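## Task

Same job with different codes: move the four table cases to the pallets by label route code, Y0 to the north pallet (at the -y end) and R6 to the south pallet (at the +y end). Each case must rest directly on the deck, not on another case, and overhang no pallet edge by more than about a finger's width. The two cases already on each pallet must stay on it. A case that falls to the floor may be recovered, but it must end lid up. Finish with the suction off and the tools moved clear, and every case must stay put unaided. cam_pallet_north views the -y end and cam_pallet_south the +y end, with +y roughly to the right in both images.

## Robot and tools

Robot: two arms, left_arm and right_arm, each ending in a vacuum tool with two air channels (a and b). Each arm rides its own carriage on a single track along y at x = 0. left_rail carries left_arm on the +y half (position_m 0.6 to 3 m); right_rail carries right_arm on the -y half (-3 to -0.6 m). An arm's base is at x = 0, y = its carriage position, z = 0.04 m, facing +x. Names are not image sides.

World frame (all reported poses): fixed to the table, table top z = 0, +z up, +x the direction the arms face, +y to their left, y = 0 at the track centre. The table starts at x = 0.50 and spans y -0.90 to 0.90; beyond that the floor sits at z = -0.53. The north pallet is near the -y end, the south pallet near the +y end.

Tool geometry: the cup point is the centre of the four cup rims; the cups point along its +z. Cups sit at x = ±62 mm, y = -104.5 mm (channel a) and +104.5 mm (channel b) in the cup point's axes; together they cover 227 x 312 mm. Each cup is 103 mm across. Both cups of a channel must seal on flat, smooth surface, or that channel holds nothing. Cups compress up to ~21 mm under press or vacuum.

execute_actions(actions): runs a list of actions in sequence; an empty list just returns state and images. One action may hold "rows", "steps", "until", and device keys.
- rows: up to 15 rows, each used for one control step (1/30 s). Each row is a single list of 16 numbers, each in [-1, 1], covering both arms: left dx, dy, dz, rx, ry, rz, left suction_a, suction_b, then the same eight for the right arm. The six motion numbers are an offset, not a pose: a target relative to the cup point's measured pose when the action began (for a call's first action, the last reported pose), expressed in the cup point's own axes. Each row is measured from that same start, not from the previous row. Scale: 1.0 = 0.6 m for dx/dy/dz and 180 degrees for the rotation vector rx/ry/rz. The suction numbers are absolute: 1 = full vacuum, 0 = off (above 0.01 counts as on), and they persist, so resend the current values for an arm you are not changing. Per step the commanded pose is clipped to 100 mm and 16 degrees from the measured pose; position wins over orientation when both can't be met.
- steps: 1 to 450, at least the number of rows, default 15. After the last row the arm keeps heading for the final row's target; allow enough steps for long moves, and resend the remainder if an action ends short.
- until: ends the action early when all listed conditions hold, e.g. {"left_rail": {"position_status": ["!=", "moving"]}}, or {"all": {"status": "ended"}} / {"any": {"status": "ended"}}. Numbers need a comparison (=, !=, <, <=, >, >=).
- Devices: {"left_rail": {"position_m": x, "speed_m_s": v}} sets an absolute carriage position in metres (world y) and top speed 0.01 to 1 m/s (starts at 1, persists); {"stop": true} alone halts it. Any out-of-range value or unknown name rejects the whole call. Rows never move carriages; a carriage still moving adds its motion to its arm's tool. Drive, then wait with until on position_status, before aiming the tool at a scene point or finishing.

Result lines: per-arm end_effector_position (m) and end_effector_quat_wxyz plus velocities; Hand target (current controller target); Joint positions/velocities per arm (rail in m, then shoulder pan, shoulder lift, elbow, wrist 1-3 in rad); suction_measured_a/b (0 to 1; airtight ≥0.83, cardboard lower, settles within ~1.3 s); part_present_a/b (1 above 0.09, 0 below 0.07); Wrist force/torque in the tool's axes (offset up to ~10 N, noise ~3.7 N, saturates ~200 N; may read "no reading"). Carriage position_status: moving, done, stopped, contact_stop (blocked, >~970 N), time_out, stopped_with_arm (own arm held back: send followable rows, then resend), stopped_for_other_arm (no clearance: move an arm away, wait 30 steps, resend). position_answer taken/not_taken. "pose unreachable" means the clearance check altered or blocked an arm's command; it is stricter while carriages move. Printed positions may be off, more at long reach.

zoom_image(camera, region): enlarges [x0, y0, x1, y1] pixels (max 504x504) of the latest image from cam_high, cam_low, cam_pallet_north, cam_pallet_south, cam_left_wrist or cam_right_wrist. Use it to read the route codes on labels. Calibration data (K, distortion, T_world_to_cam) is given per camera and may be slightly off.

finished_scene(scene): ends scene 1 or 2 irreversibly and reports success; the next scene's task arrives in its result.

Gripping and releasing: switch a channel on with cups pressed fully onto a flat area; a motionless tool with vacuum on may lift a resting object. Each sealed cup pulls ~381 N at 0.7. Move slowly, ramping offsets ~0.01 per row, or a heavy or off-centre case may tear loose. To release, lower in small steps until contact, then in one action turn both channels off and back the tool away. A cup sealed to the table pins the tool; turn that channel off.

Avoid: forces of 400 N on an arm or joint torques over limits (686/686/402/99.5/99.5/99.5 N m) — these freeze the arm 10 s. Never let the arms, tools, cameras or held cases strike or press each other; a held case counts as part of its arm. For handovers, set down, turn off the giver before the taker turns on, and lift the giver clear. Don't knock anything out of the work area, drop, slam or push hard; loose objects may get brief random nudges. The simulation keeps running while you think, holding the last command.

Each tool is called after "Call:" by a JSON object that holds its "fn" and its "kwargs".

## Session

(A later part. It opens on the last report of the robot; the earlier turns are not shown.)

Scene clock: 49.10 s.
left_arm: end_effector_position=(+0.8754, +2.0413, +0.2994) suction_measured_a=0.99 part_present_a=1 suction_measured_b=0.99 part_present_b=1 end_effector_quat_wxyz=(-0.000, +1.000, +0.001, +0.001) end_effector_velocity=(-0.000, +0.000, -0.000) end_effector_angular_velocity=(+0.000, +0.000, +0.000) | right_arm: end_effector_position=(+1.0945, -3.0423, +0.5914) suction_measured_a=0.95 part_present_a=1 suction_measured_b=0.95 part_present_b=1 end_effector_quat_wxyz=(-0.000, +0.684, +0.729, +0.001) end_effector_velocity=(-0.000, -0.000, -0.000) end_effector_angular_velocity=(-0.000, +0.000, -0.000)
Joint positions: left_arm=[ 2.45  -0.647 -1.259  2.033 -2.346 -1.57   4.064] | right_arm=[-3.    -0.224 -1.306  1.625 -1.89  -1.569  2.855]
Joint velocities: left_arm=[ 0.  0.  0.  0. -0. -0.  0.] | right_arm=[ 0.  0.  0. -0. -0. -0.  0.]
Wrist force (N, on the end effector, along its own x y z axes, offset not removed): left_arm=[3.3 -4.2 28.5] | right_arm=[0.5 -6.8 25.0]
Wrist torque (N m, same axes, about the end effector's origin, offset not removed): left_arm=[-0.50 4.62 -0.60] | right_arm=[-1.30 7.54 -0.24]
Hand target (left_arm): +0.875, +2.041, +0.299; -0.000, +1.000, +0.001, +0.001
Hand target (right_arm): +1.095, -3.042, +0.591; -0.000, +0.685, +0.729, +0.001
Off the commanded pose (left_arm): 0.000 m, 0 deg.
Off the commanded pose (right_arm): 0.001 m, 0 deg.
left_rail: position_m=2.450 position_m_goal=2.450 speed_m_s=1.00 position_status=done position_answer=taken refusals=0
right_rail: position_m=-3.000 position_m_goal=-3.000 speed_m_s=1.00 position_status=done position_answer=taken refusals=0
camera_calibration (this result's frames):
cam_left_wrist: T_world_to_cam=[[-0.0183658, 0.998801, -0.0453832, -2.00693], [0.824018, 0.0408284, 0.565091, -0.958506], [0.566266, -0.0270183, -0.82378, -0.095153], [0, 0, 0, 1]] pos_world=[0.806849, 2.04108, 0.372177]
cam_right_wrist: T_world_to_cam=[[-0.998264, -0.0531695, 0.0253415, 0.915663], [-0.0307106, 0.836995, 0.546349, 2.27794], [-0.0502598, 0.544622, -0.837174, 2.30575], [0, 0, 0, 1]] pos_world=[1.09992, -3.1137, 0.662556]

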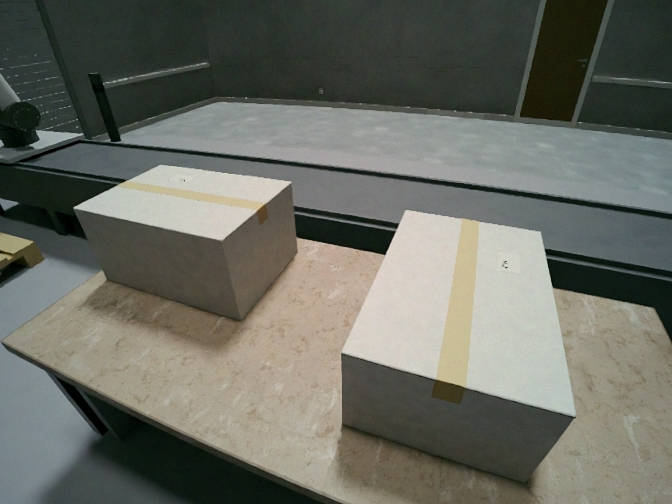

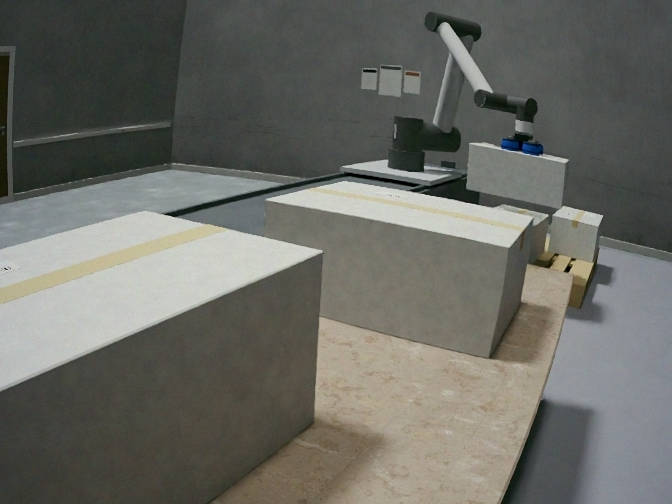

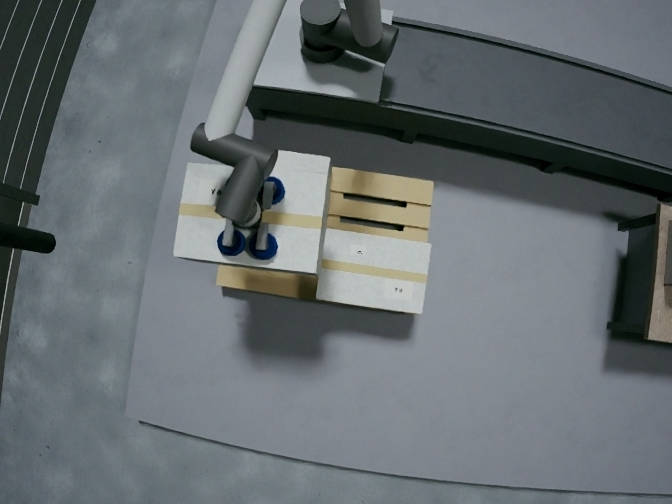

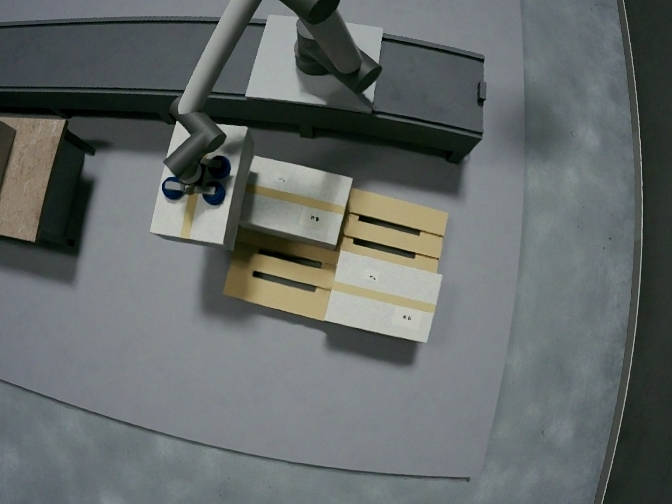

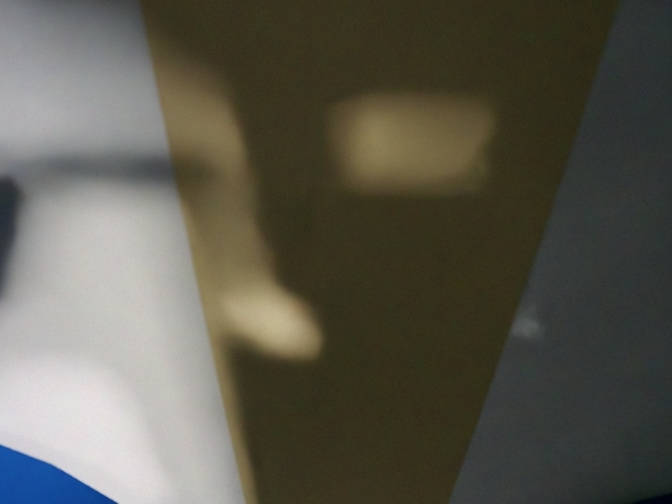

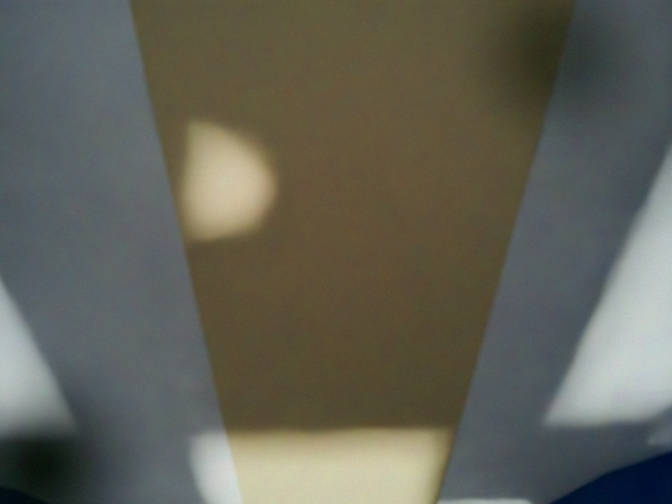

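Call:
{"fn": "execute_actions", "kwargs": {"actions": [{"rows":[[0.004,-0.005,0.001,0,0,-0.005,1,1,-0.001,0.002,0.006,0,0,0,1,1],[0.01,-0.012,0.003,0,0,-0.012,1,1,-0.002,0.004,0.016,0,0,0,1,1],[0.019,-0.022,0.006,0,0,-0.022,1,1,-0.004,0.008,0.03,0,0,0.001,1,1],[0.03,-0.036,0.01,0,0,-0.035,1,1,-0.006,0.012,0.048,0,0,0.002,1,1],[0.044,-0.052,0.015,0,0,-0.05,1,1,-0.009,0.018,0.07,0,0,0.003,1,1],[0.06,-0.071,0.021,0,0,-0.068,1,1,-0.012,0.024,0.095,0,0,0.004,1,1],[0.079,-0.094,0.028,0,0,-0.088,1,1,-0.016,0.031,0.125,0,0,0.005,1,1],[0.1,-0.12,0.035,0,0,-0.11,1,1,-0.021,0.04,0.16,0,0,0.006,1,1],[0.125,-0.15,0.044,0,0,-0.135,1,1,-0.026,0.05,0.2,0,0,0.007,1,1],[0.155,-0.185,0.055,0,0,-0.16,1,1,-0.032,0.063,0.25,0,0,0.008,1,1],[0.19,-0.225,0.067,0,0,-0.19,1,1,-0.04,0.078,0.31,0,0,0.009,1,1],[0.24,-0.285,0.084,0,0,-0.23,1,1,-0.049,0.096,0.38,0,0,0.01,1,1],[0.31,-0.37,0.11,0,0,-0.28,1,1,-0.06,0.116,0.46,0,0,0.01,1,1],[0.41,-0.49,0.145,0,0,-0.36,1,1,-0.071,0.138,0.55,0,0,0.01,1,1],[0.541,-0.641,0.19,0,0,-0.473,1,1,-0.081,0.158,0.627,0,0,0.01,1,1]],"steps":40}]}}

Call:
{"fn": "execute_actions", "kwargs": {"actions": []}}

Scene clock: 62.27 s.
left_arm: end_effector_position=(+1.1861, +2.4167, +0.1895) suction_measured_a=0.99 part_present_a=1 suction_measured_b=0.99 part_present_b=1 end_effector_quat_wxyz=(+0.002, +0.753, +0.658, +0.001) end_effector_velocity=(+0.102, +0.074, -0.032) end_effector_angular_velocity=(+0.005, +0.022, +0.394) | right_arm: end_effector_position=(+1.1918, -3.0840, +0.2171) suction_measured_a=0.95 part_present_a=1 suction_measured_b=0.95 part_present_b=1 end_effector_quat_wxyz=(-0.000, +0.696, +0.718, +0.001) end_effector_velocity=(+0.008, -0.002, -0.012) end_effector_angular_velocity=(-0.000, -0.002, +0.000)
Joint positions: left_arm=[ 2.45  -0.198 -0.969  1.744 -2.35  -1.572  3.077] | right_arm=[-3.    -0.24  -0.983  1.718 -2.305 -1.569  2.87 ]
Joint velocities: left_arm=[ 0.     0.079  0.114 -0.167  0.075  0.003 -0.315] | right_arm=[ 0.    -0.     0.017 -0.008 -0.011  0.    -0.   ]
Wrist force (N, on the end effector, along its own x y z axes, offset not removed): left_arm=[17.4 15.2 31.9] | right_arm=[3.3 -3.0 23.7]
Wrist torque (N m, same axes, about the end effector's origin, offset not removed): left_arm=[-0.56 6.21 -2.89] | right_arm=[-1.37 7.04 -0.46]
Hand target (left_arm): +1.199, +2.426, +0.186; +0.001, +0.736, +0.676, +0.000
Hand target (right_arm): +1.193, -3.084, +0.215; -0.000, +0.696, +0.718, +0.001
Off the commanded pose (left_arm): 0.017 m, 3 deg.
Off the commanded pose (right_arm): 0.002 m, 0 deg.
left_rail: position_m=2.450 position_m_goal=2.450 speed_m_s=1.00 position_status=done position_answer=taken refusals=0
right_rail: position_m=-3.000 position_m_goal=-3.000 speed_m_s=1.00 position_status=done position_answer=taken refusals=0
camera_calibration (this result's frames):
cam_left_wrist: T_world_to_cam=[[-0.991979, 0.116052, -0.0500952, 0.907863], [0.0679641, 0.823847, 0.562723, -2.16292], [0.106576, 0.554805, -0.825126, -1.21206], [0, 0, 0, 1]] pos_world=[1.17676, 2.34902, 0.262504]
cam_right_wrist: T_world_to_cam=[[-0.999437, -0.0217986, 0.0254953, 1.11814], [-0.00433153, 0.837564, 0.546323, 2.49072], [-0.033263, 0.545905, -0.837187, 2.00372], [0, 0, 0, 1]] pos_world=[1.19495, -3.1556, 0.288246]

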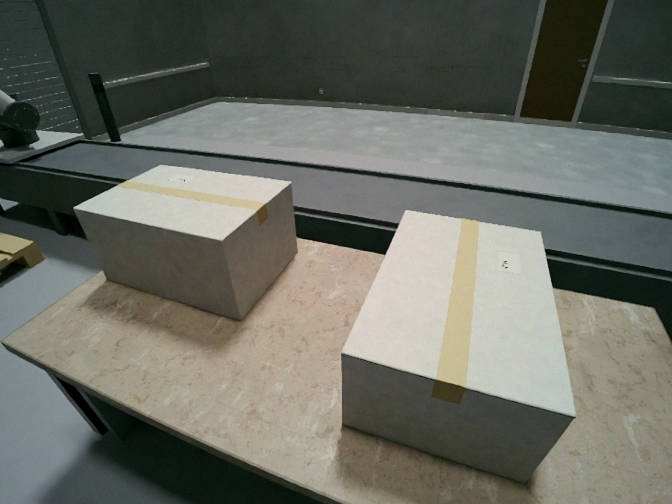

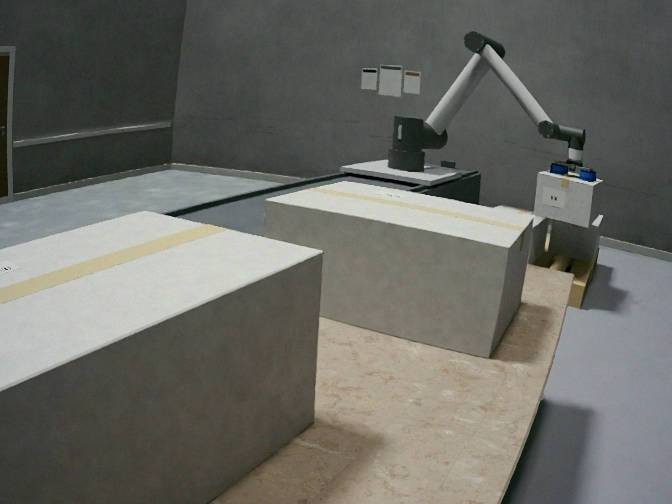

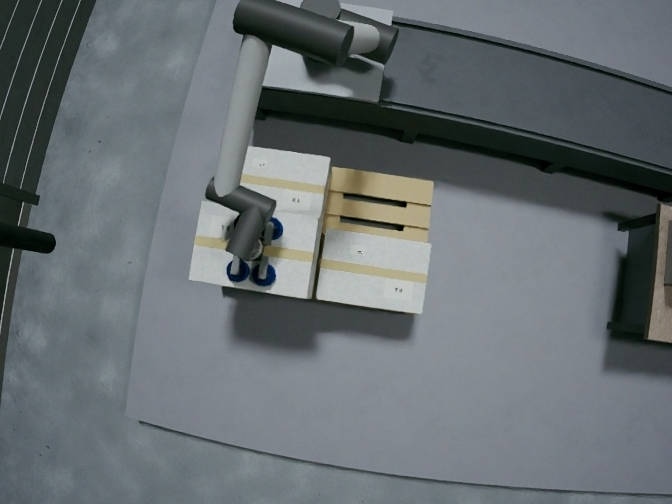

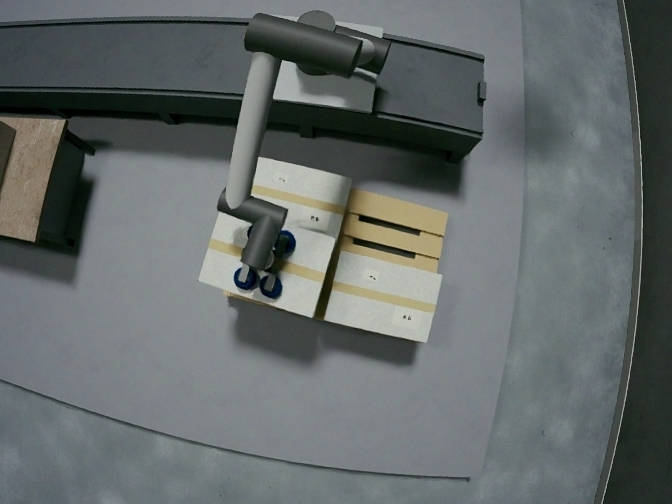

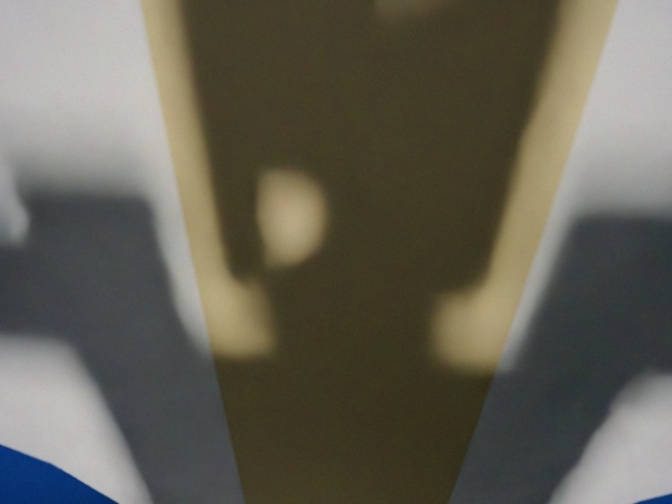

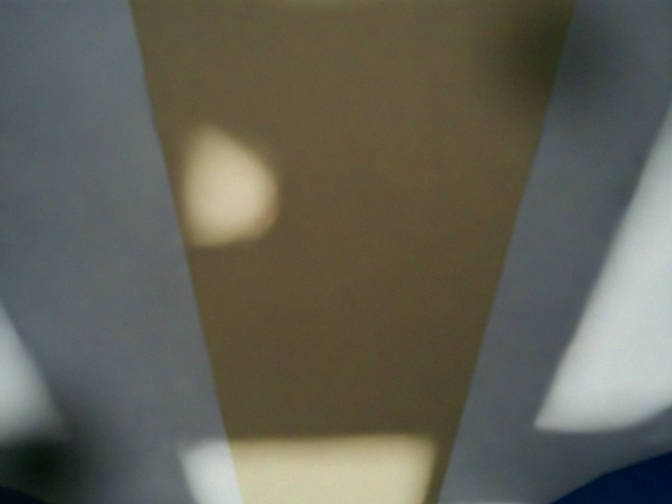

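Scene clock: 62.27 s.
left_arm: end_effector_position=(+1.1861, +2.4167, +0.1895) suction_measured_a=0.99 part_present_a=1 suction_measured_b=0.99 part_present_b=1 end_effector_quat_wxyz=(+0.002, +0.753, +0.658, +0.001) end_effector_velocity=(+0.102, +0.074, -0.032) end_effector_angular_velocity=(+0.005, +0.022, +0.394) | right_arm: end_effector_position=(+1.1918, -3.0840, +0.2171) suction_measured_a=0.95 part_present_a=1 suction_measured_b=0.95 part_present_b=1 end_effector_quat_wxyz=(-0.000, +0.696, +0.718, +0.001) end_effector_velocity=(+0.008, -0.002, -0.012) end_effector_angular_velocity=(-0.000, -0.002, +0.000)
Joint positions: left_arm=[ 2.45  -0.198 -0.969  1.744 -2.35  -1.572  3.077] | right_arm=[-3.    -0.24  -0.983  1.718 -2.305 -1.569  2.87 ]
Joint velocities: left_arm=[ 0.     0.079  0.114 -0.167  0.075  0.003 -0.315] | right_arm=[ 0.    -0.     0.017 -0.008 -0.011  0.    -0.   ]
Wrist force (N, on the end effector, along its own x y z axes, offset not removed): left_arm=[17.4 15.2 31.9] | right_arm=[3.3 -3.0 23.7]
Wrist torque (N m, same axes, about the end effector's origin, offset not removed): left_arm=[-0.56 6.21 -2.89] | right_arm=[-1.37 7.04 -0.46]
Hand target (left_arm): +1.199, +2.426, +0.186; +0.001, +0.736, +0.676, +0.000
Hand target (right_arm): +1.193, -3.084, +0.215; -0.000, +0.696, +0.718, +0.001
Off the commanded pose (left_arm): 0.017 m, 3 deg.
Off the commanded pose (right_arm): 0.002 m, 0 deg.
left_rail: position_m=2.450 position_m_goal=2.450 speed_m_s=1.00 position_status=done position_answer=taken refusals=0
right_rail: position_m=-3.000 position_m_goal=-3.000 speed_m_s=1.00 position_status=done position_answer=taken refusals=0
camera_calibration (this result's frames):
cam_left_wrist: T_world_to_cam=[[-0.991979, 0.116052, -0.0500952, 0.907863], [0.0679641, 0.823847, 0.562723, -2.16292], [0.106576, 0.554805, -0.825126, -1.21206], [0, 0, 0, 1]] pos_world=[1.17676, 2.34902, 0.262504]
cam_right_wrist: T_world_to_cam=[[-0.999437, -0.0217986, 0.0254953, 1.11814], [-0.00433153, 0.837564, 0.546323, 2.49072], [-0.033263, 0.545905, -0.837187, 2.00372], [0, 0, 0, 1]] pos_world=[1.19495, -3.1556, 0.288246]

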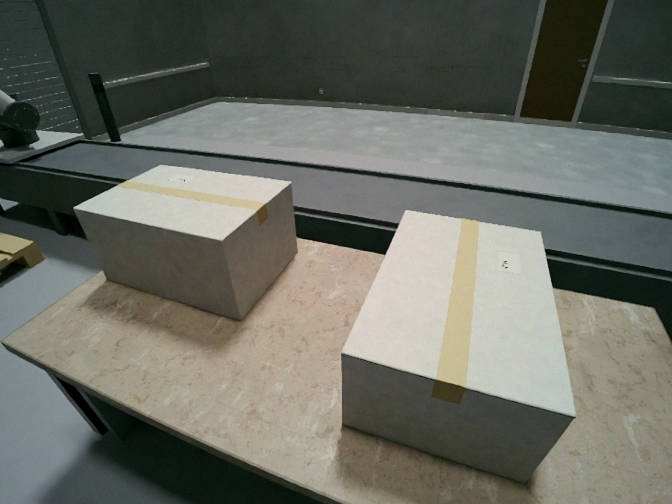

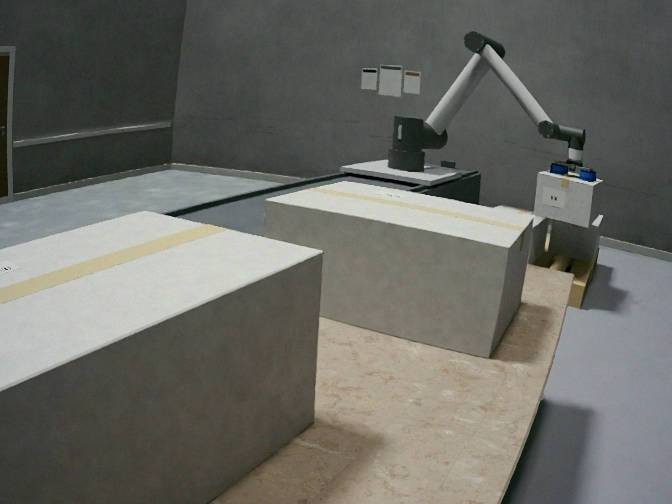

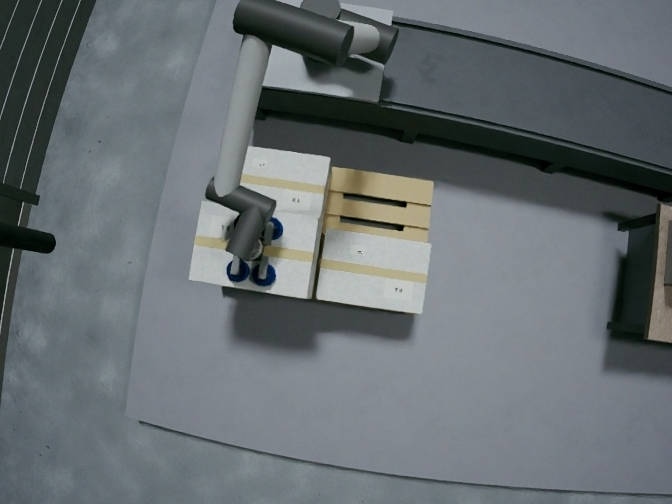

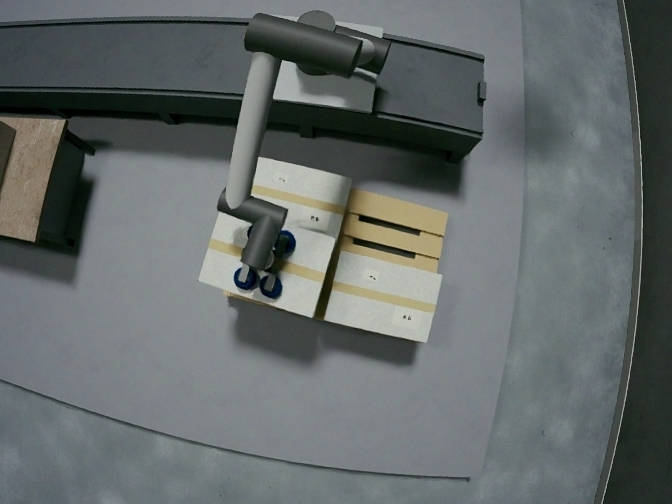

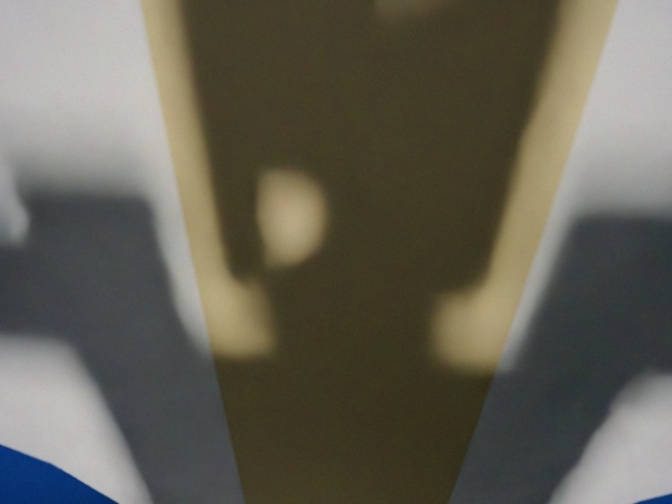

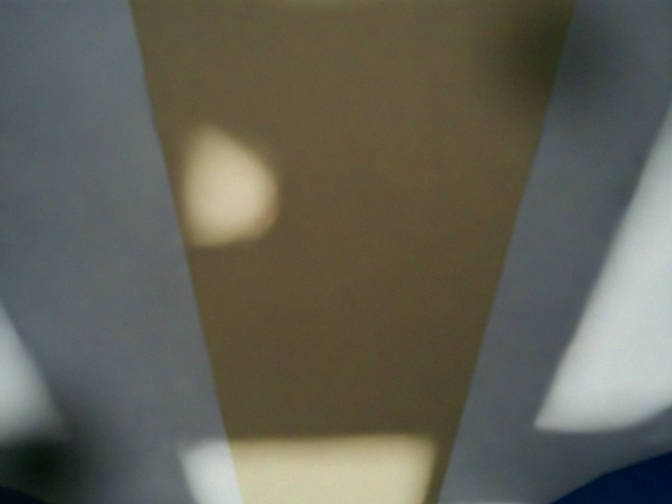

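Call:
{"fn": "zoom_image", "kwargs": {"camera": "cam_pallet_north", "region": [180, 185, 340, 315]}}

Call:
{"fn": "execute_actions", "kwargs": {"actions": []}}

Call:
{"fn": "zoom_image", "kwargs": {"camera": "cam_pallet_south", "region": [190, 200, 350, 330]}}

Region (180, 185, 340, 315) of cam_pallet_north's 672x504 image, scaled by 3.150, with more detail than that image has; it fills the top 410 rows of this view, and the rest is white.

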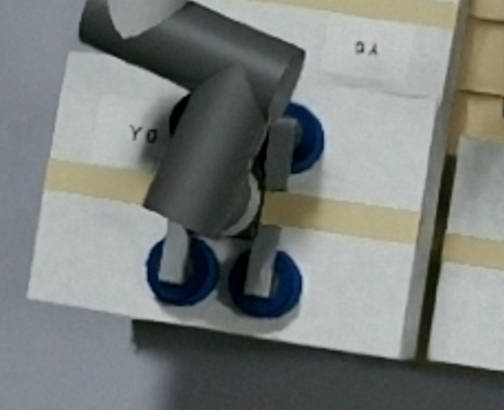

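Scene clock: 63.20 s.
left_arm: end_effector_position=(+1.1990, +2.4258, +0.1857) suction_measured_a=0.99 part_present_a=1 suction_measured_b=0.99 part_present_b=1 end_effector_quat_wxyz=(+0.001, +0.736, +0.676, +0.000) end_effector_velocity=(+0.000, +0.000, -0.000) end_effector_angular_velocity=(+0.000, +0.000, +0.000) | right_arm: end_effector_position=(+1.1928, -3.0842, +0.2154) suction_measured_a=0.95 part_present_a=1 suction_measured_b=0.95 part_present_b=1 end_effector_quat_wxyz=(-0.000, +0.696, +0.718, +0.001) end_effector_velocity=(-0.000, +0.000, -0.000) end_effector_angular_velocity=(+0.000, +0.000, +0.000)
Joint positions: left_arm=[ 2.45  -0.189 -0.955  1.722 -2.34  -1.571  3.038] | right_arm=[-3.    -0.24  -0.981  1.717 -2.307 -1.569  2.87 ]
Joint velocities: left_arm=[ 0.  0.  0. -0.  0.  0. -0.] | right_arm=[ 0.  0.  0. -0. -0.  0.  0.]
Wrist force (N, on the end effector, along its own x y z axes, offset not removed): left_arm=[4.6 0.2 26.9] | right_arm=[0.6 -3.4 28.5]
Wrist torque (N m, same axes, about the end effector's origin, offset not removed): left_arm=[0.11 4.48 -0.46] | right_arm=[-0.94 7.26 -0.31]
Hand target (left_arm): +1.199, +2.426, +0.186; +0.001, +0.736, +0.676, +0.000
Hand target (right_arm): +1.193, -3.084, +0.215; -0.000, +0.696, +0.718, +0.001
Off the commanded pose (left_arm): 0.001 m, 0 deg.
Off the commanded pose (right_arm): 0.001 m, 0 deg.
left_rail: position_m=2.450 position_m_goal=2.450 speed_m_s=1.00 position_status=done position_answer=taken refusals=0
right_rail: position_m=-3.000 position_m_goal=-3.000 speed_m_s=1.00 position_status=done position_answer=taken refusals=0
camera_calibration (this result's frames):
cam_left_wrist: T_world_to_cam=[[-0.996615, 0.0673996, -0.0470823, 1.04242], [0.0292097, 0.825574, 0.563537, -2.12698], [0.0768521, 0.560254, -0.824748, -1.19927], [0, 0, 0, 1]] pos_world=[1.19318, 2.35762, 0.258614]
cam_right_wrist: T_world_to_cam=[[-0.99944, -0.0218002, 0.0253738, 1.1192], [-0.00439692, 0.837525, 0.546381, 2.49176], [-0.0331625, 0.545963, -0.837153, 2.00252], [0, 0, 0, 1]] pos_world=[1.19593, -3.15582, 0.286569]

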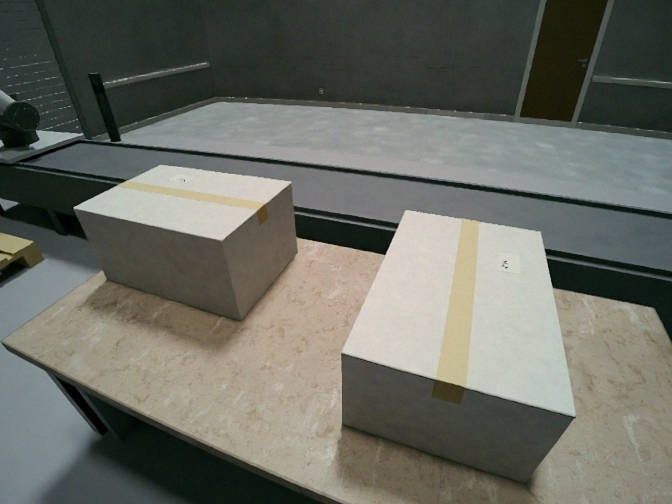

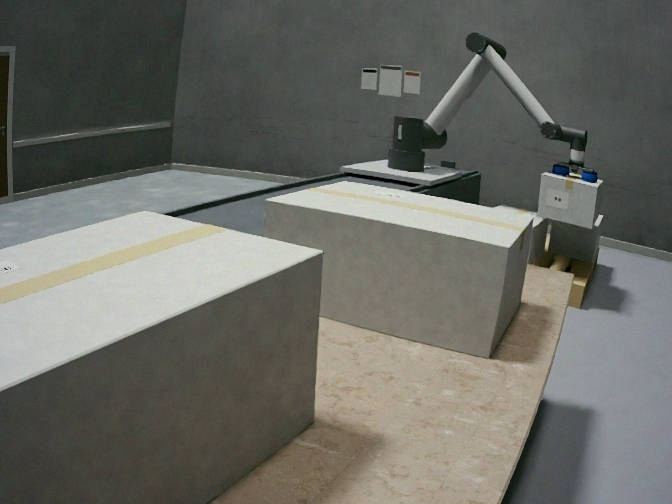

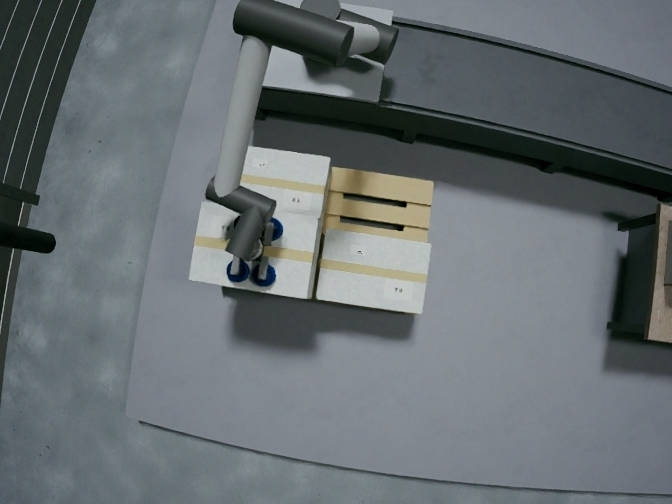

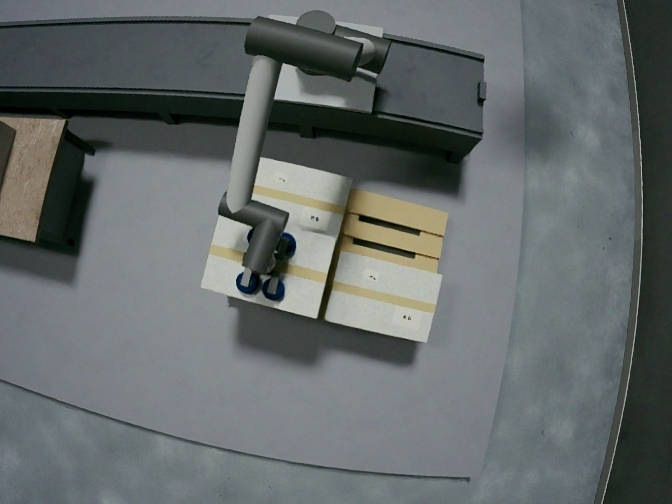

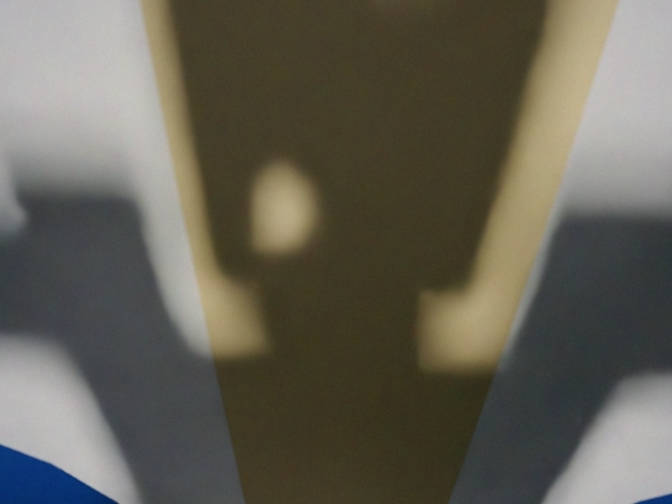

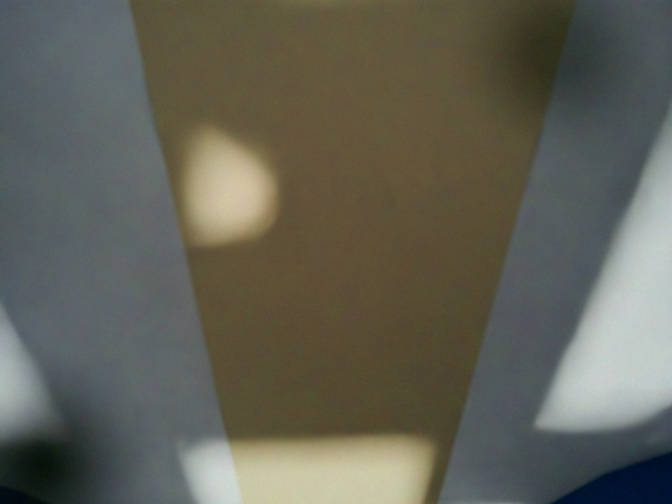

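Region (190, 200, 350, 330) of cam_pallet_south's 672x504 image, scaled by 3.150, with more detail than that image has; it fills the top 410 rows of this view, and the rest is white.

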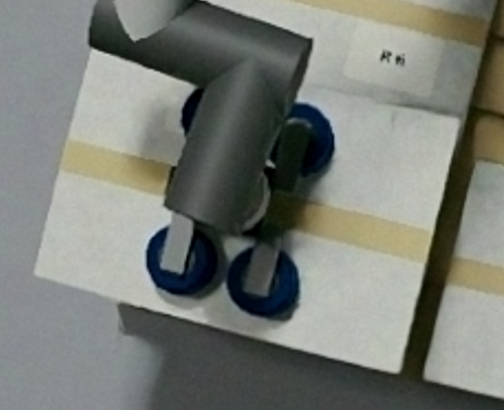

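Call:
{"fn": "execute_actions", "kwargs": {"actions": [{"rows":[[0.003,0.002,0.004,0,0,0,1,1,-0.003,0,0.004,0,0,0,1,1],[0.006,0.005,0.01,0,0,0,1,1,-0.006,0,0.01,0,0,0,1,1],[0.01,0.008,0.02,0,0,0,1,1,-0.01,0,0.02,0,0,0,1,1],[0.013,0.01,0.034,0,0,0,1,1,-0.013,0,0.034,0,0,0,1,1],[0.013,0.01,0.052,0,0,0,1,1,-0.013,0,0.052,0,0,0,1,1],[0.013,0.01,0.074,0,0,0,1,1,-0.013,0,0.074,0,0,0,1,1],[0.013,0.01,0.1,0,0,0,1,1,-0.013,0,0.1,0,0,0,1,1],[0.013,0.01,0.13,0,0,0,1,1,-0.013,0,0.13,0,0,0,1,1],[0.013,0.01,0.165,0,0,0,1,1,-0.013,0,0.165,0,0,0,1,1],[0.013,0.01,0.205,0,0,0,1,1,-0.013,0,0.205,0,0,0,1,1],[0.013,0.01,0.25,0,0,0,1,1,-0.013,0,0.25,0,0,0,1,1],[0.013,0.01,0.3,0,0,0,1,1,-0.013,0,0.3,0,0,0,1,1],[0.013,0.01,0.36,0,0,0,1,1,-0.013,0,0.36,0,0,0,1,1],[0.013,0.01,0.43,0,0,0,1,1,-0.013,0,0.43,0,0,0,1,1],[0.013,0.01,0.534,0,0,0,1,1,-0.013,0,0.526,0,0,0,1,1]],"steps":27}]}}

Scene clock: 69.17 s.
left_arm: end_effector_position=(+1.2003, +2.4330, -0.1108) suction_measured_a=0.99 part_present_a=1 suction_measured_b=0.99 part_present_b=1 end_effector_quat_wxyz=(-0.000, +0.736, +0.676, -0.000) end_effector_velocity=(+0.038, -0.005, -0.187) end_effector_angular_velocity=(-0.005, -0.025, -0.001) | right_arm: end_effector_position=(+1.1876, -3.0909, -0.0783) suction_measured_a=0.95 part_present_a=1 suction_measured_b=0.95 part_present_b=1 end_effector_quat_wxyz=(-0.002, +0.696, +0.718, -0.000) end_effector_velocity=(+0.035, -0.007, -0.175) end_effector_angular_velocity=(-0.006, -0.024, +0.001)
Joint positions: left_arm=[ 2.45  -0.182 -0.676  1.743 -2.636 -1.571  3.044] | right_arm=[-3.    -0.246 -0.715  1.762 -2.614 -1.569  2.863]
Joint velocities: left_arm=[ 0.     0.002  0.215 -0.082 -0.158 -0.     0.002] | right_arm=[ 0.     0.001  0.199 -0.066 -0.158 -0.001 -0.   ]
Wrist force (N, on the end effector, along its own x y z axes, offset not removed): left_arm=[-0.6 -1.5 49.4] | right_arm=[-5.4 -1.0 44.5]
Wrist torque (N m, same axes, about the end effector's origin, offset not removed): left_arm=[-0.19 5.74 -0.61] | right_arm=[-1.35 8.59 -0.56]
Hand target (left_arm): +1.205, +2.432, -0.134; +0.001, +0.736, +0.676, +0.000
Hand target (right_arm): +1.192, -3.092, -0.100; -0.001, +0.696, +0.718, +0.001
Off the commanded pose (left_arm): 0.025 m, 0 deg.
Off the commanded pose (right_arm): 0.023 m, 0 deg.
left_rail: position_m=2.450 position_m_goal=2.450 speed_m_s=1.00 position_status=done position_answer=taken refusals=0
right_rail: position_m=-3.000 position_m_goal=-3.000 speed_m_s=1.00 position_status=done position_answer=taken refusals=0
camera_calibration (this result's frames):
cam_left_wrist: T_world_to_cam=[[-0.996745, 0.0673785, -0.0442694, 1.02975], [0.0307445, 0.825289, 0.563873, -1.96698], [0.0745279, 0.560676, -0.824674, -1.44619], [0, 0, 0, 1]] pos_world=[1.19466, 2.36479, -0.0379188]
cam_right_wrist: T_world_to_cam=[[-0.999356, -0.0218893, 0.0284398, 1.12115], [-0.00276573, 0.837073, 0.547085, 2.6545], [-0.0357815, 0.546654, -0.836594, 1.76538], [0, 0, 0, 1]] pos_world=[1.19094, -3.16252, -0.00721694]

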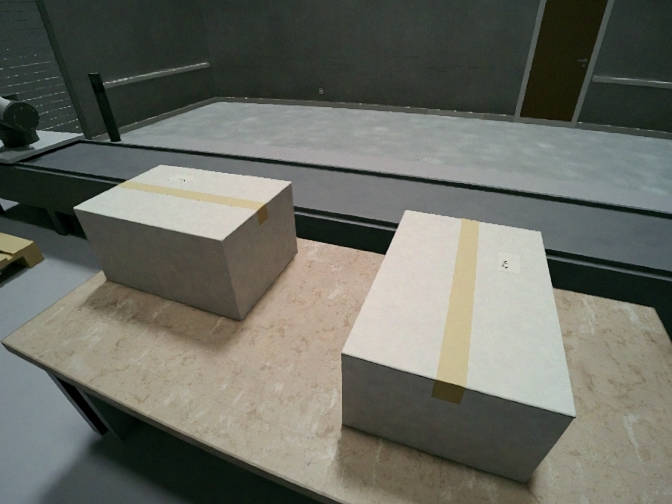

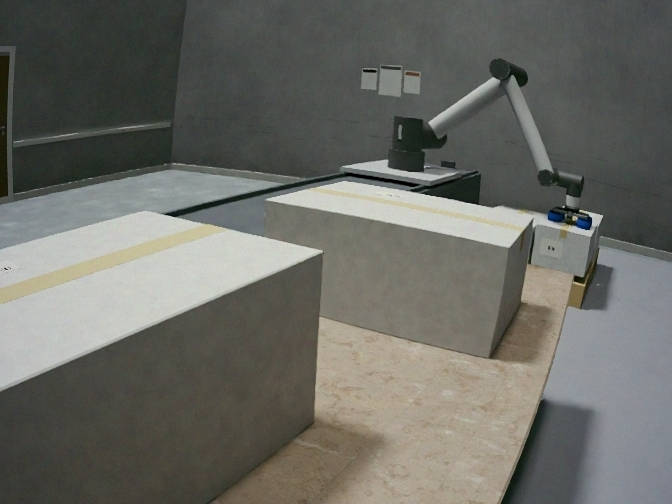

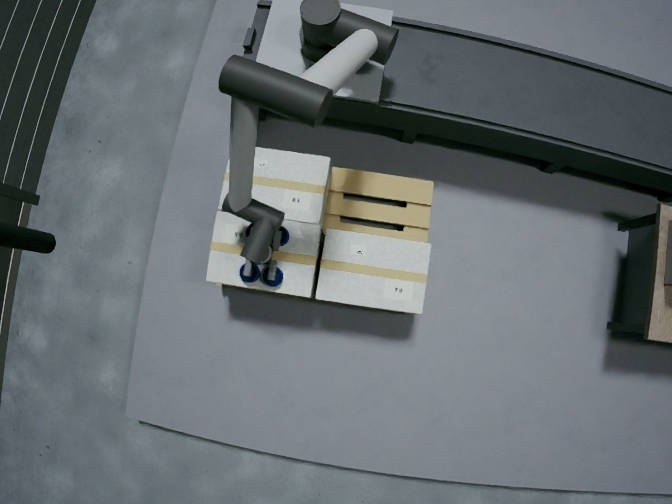

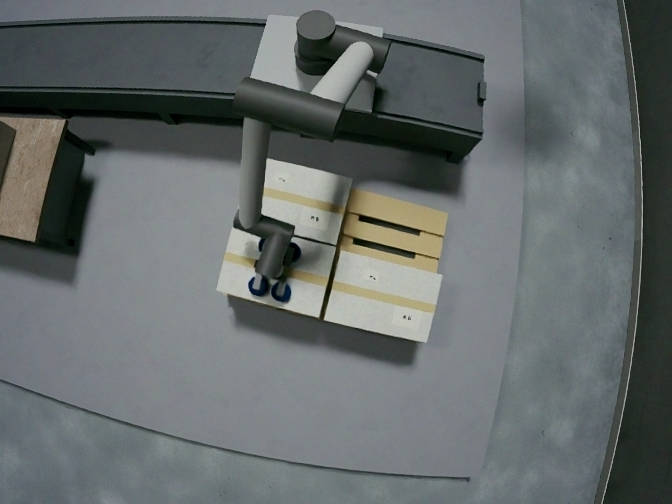

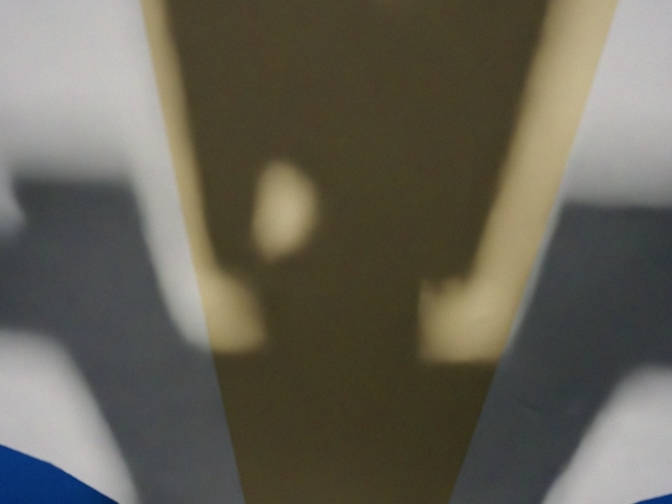

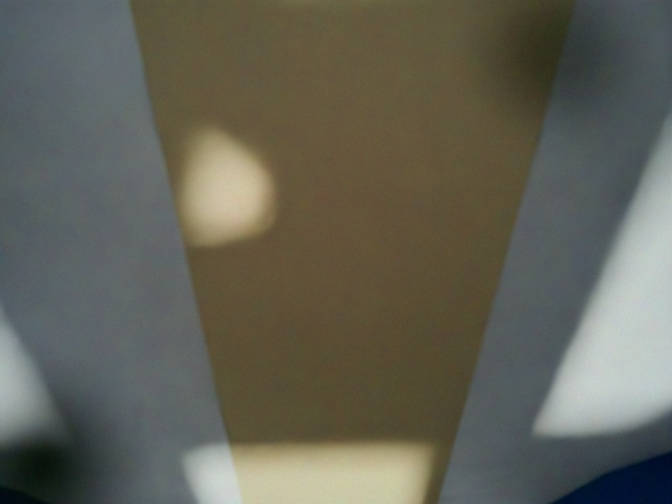

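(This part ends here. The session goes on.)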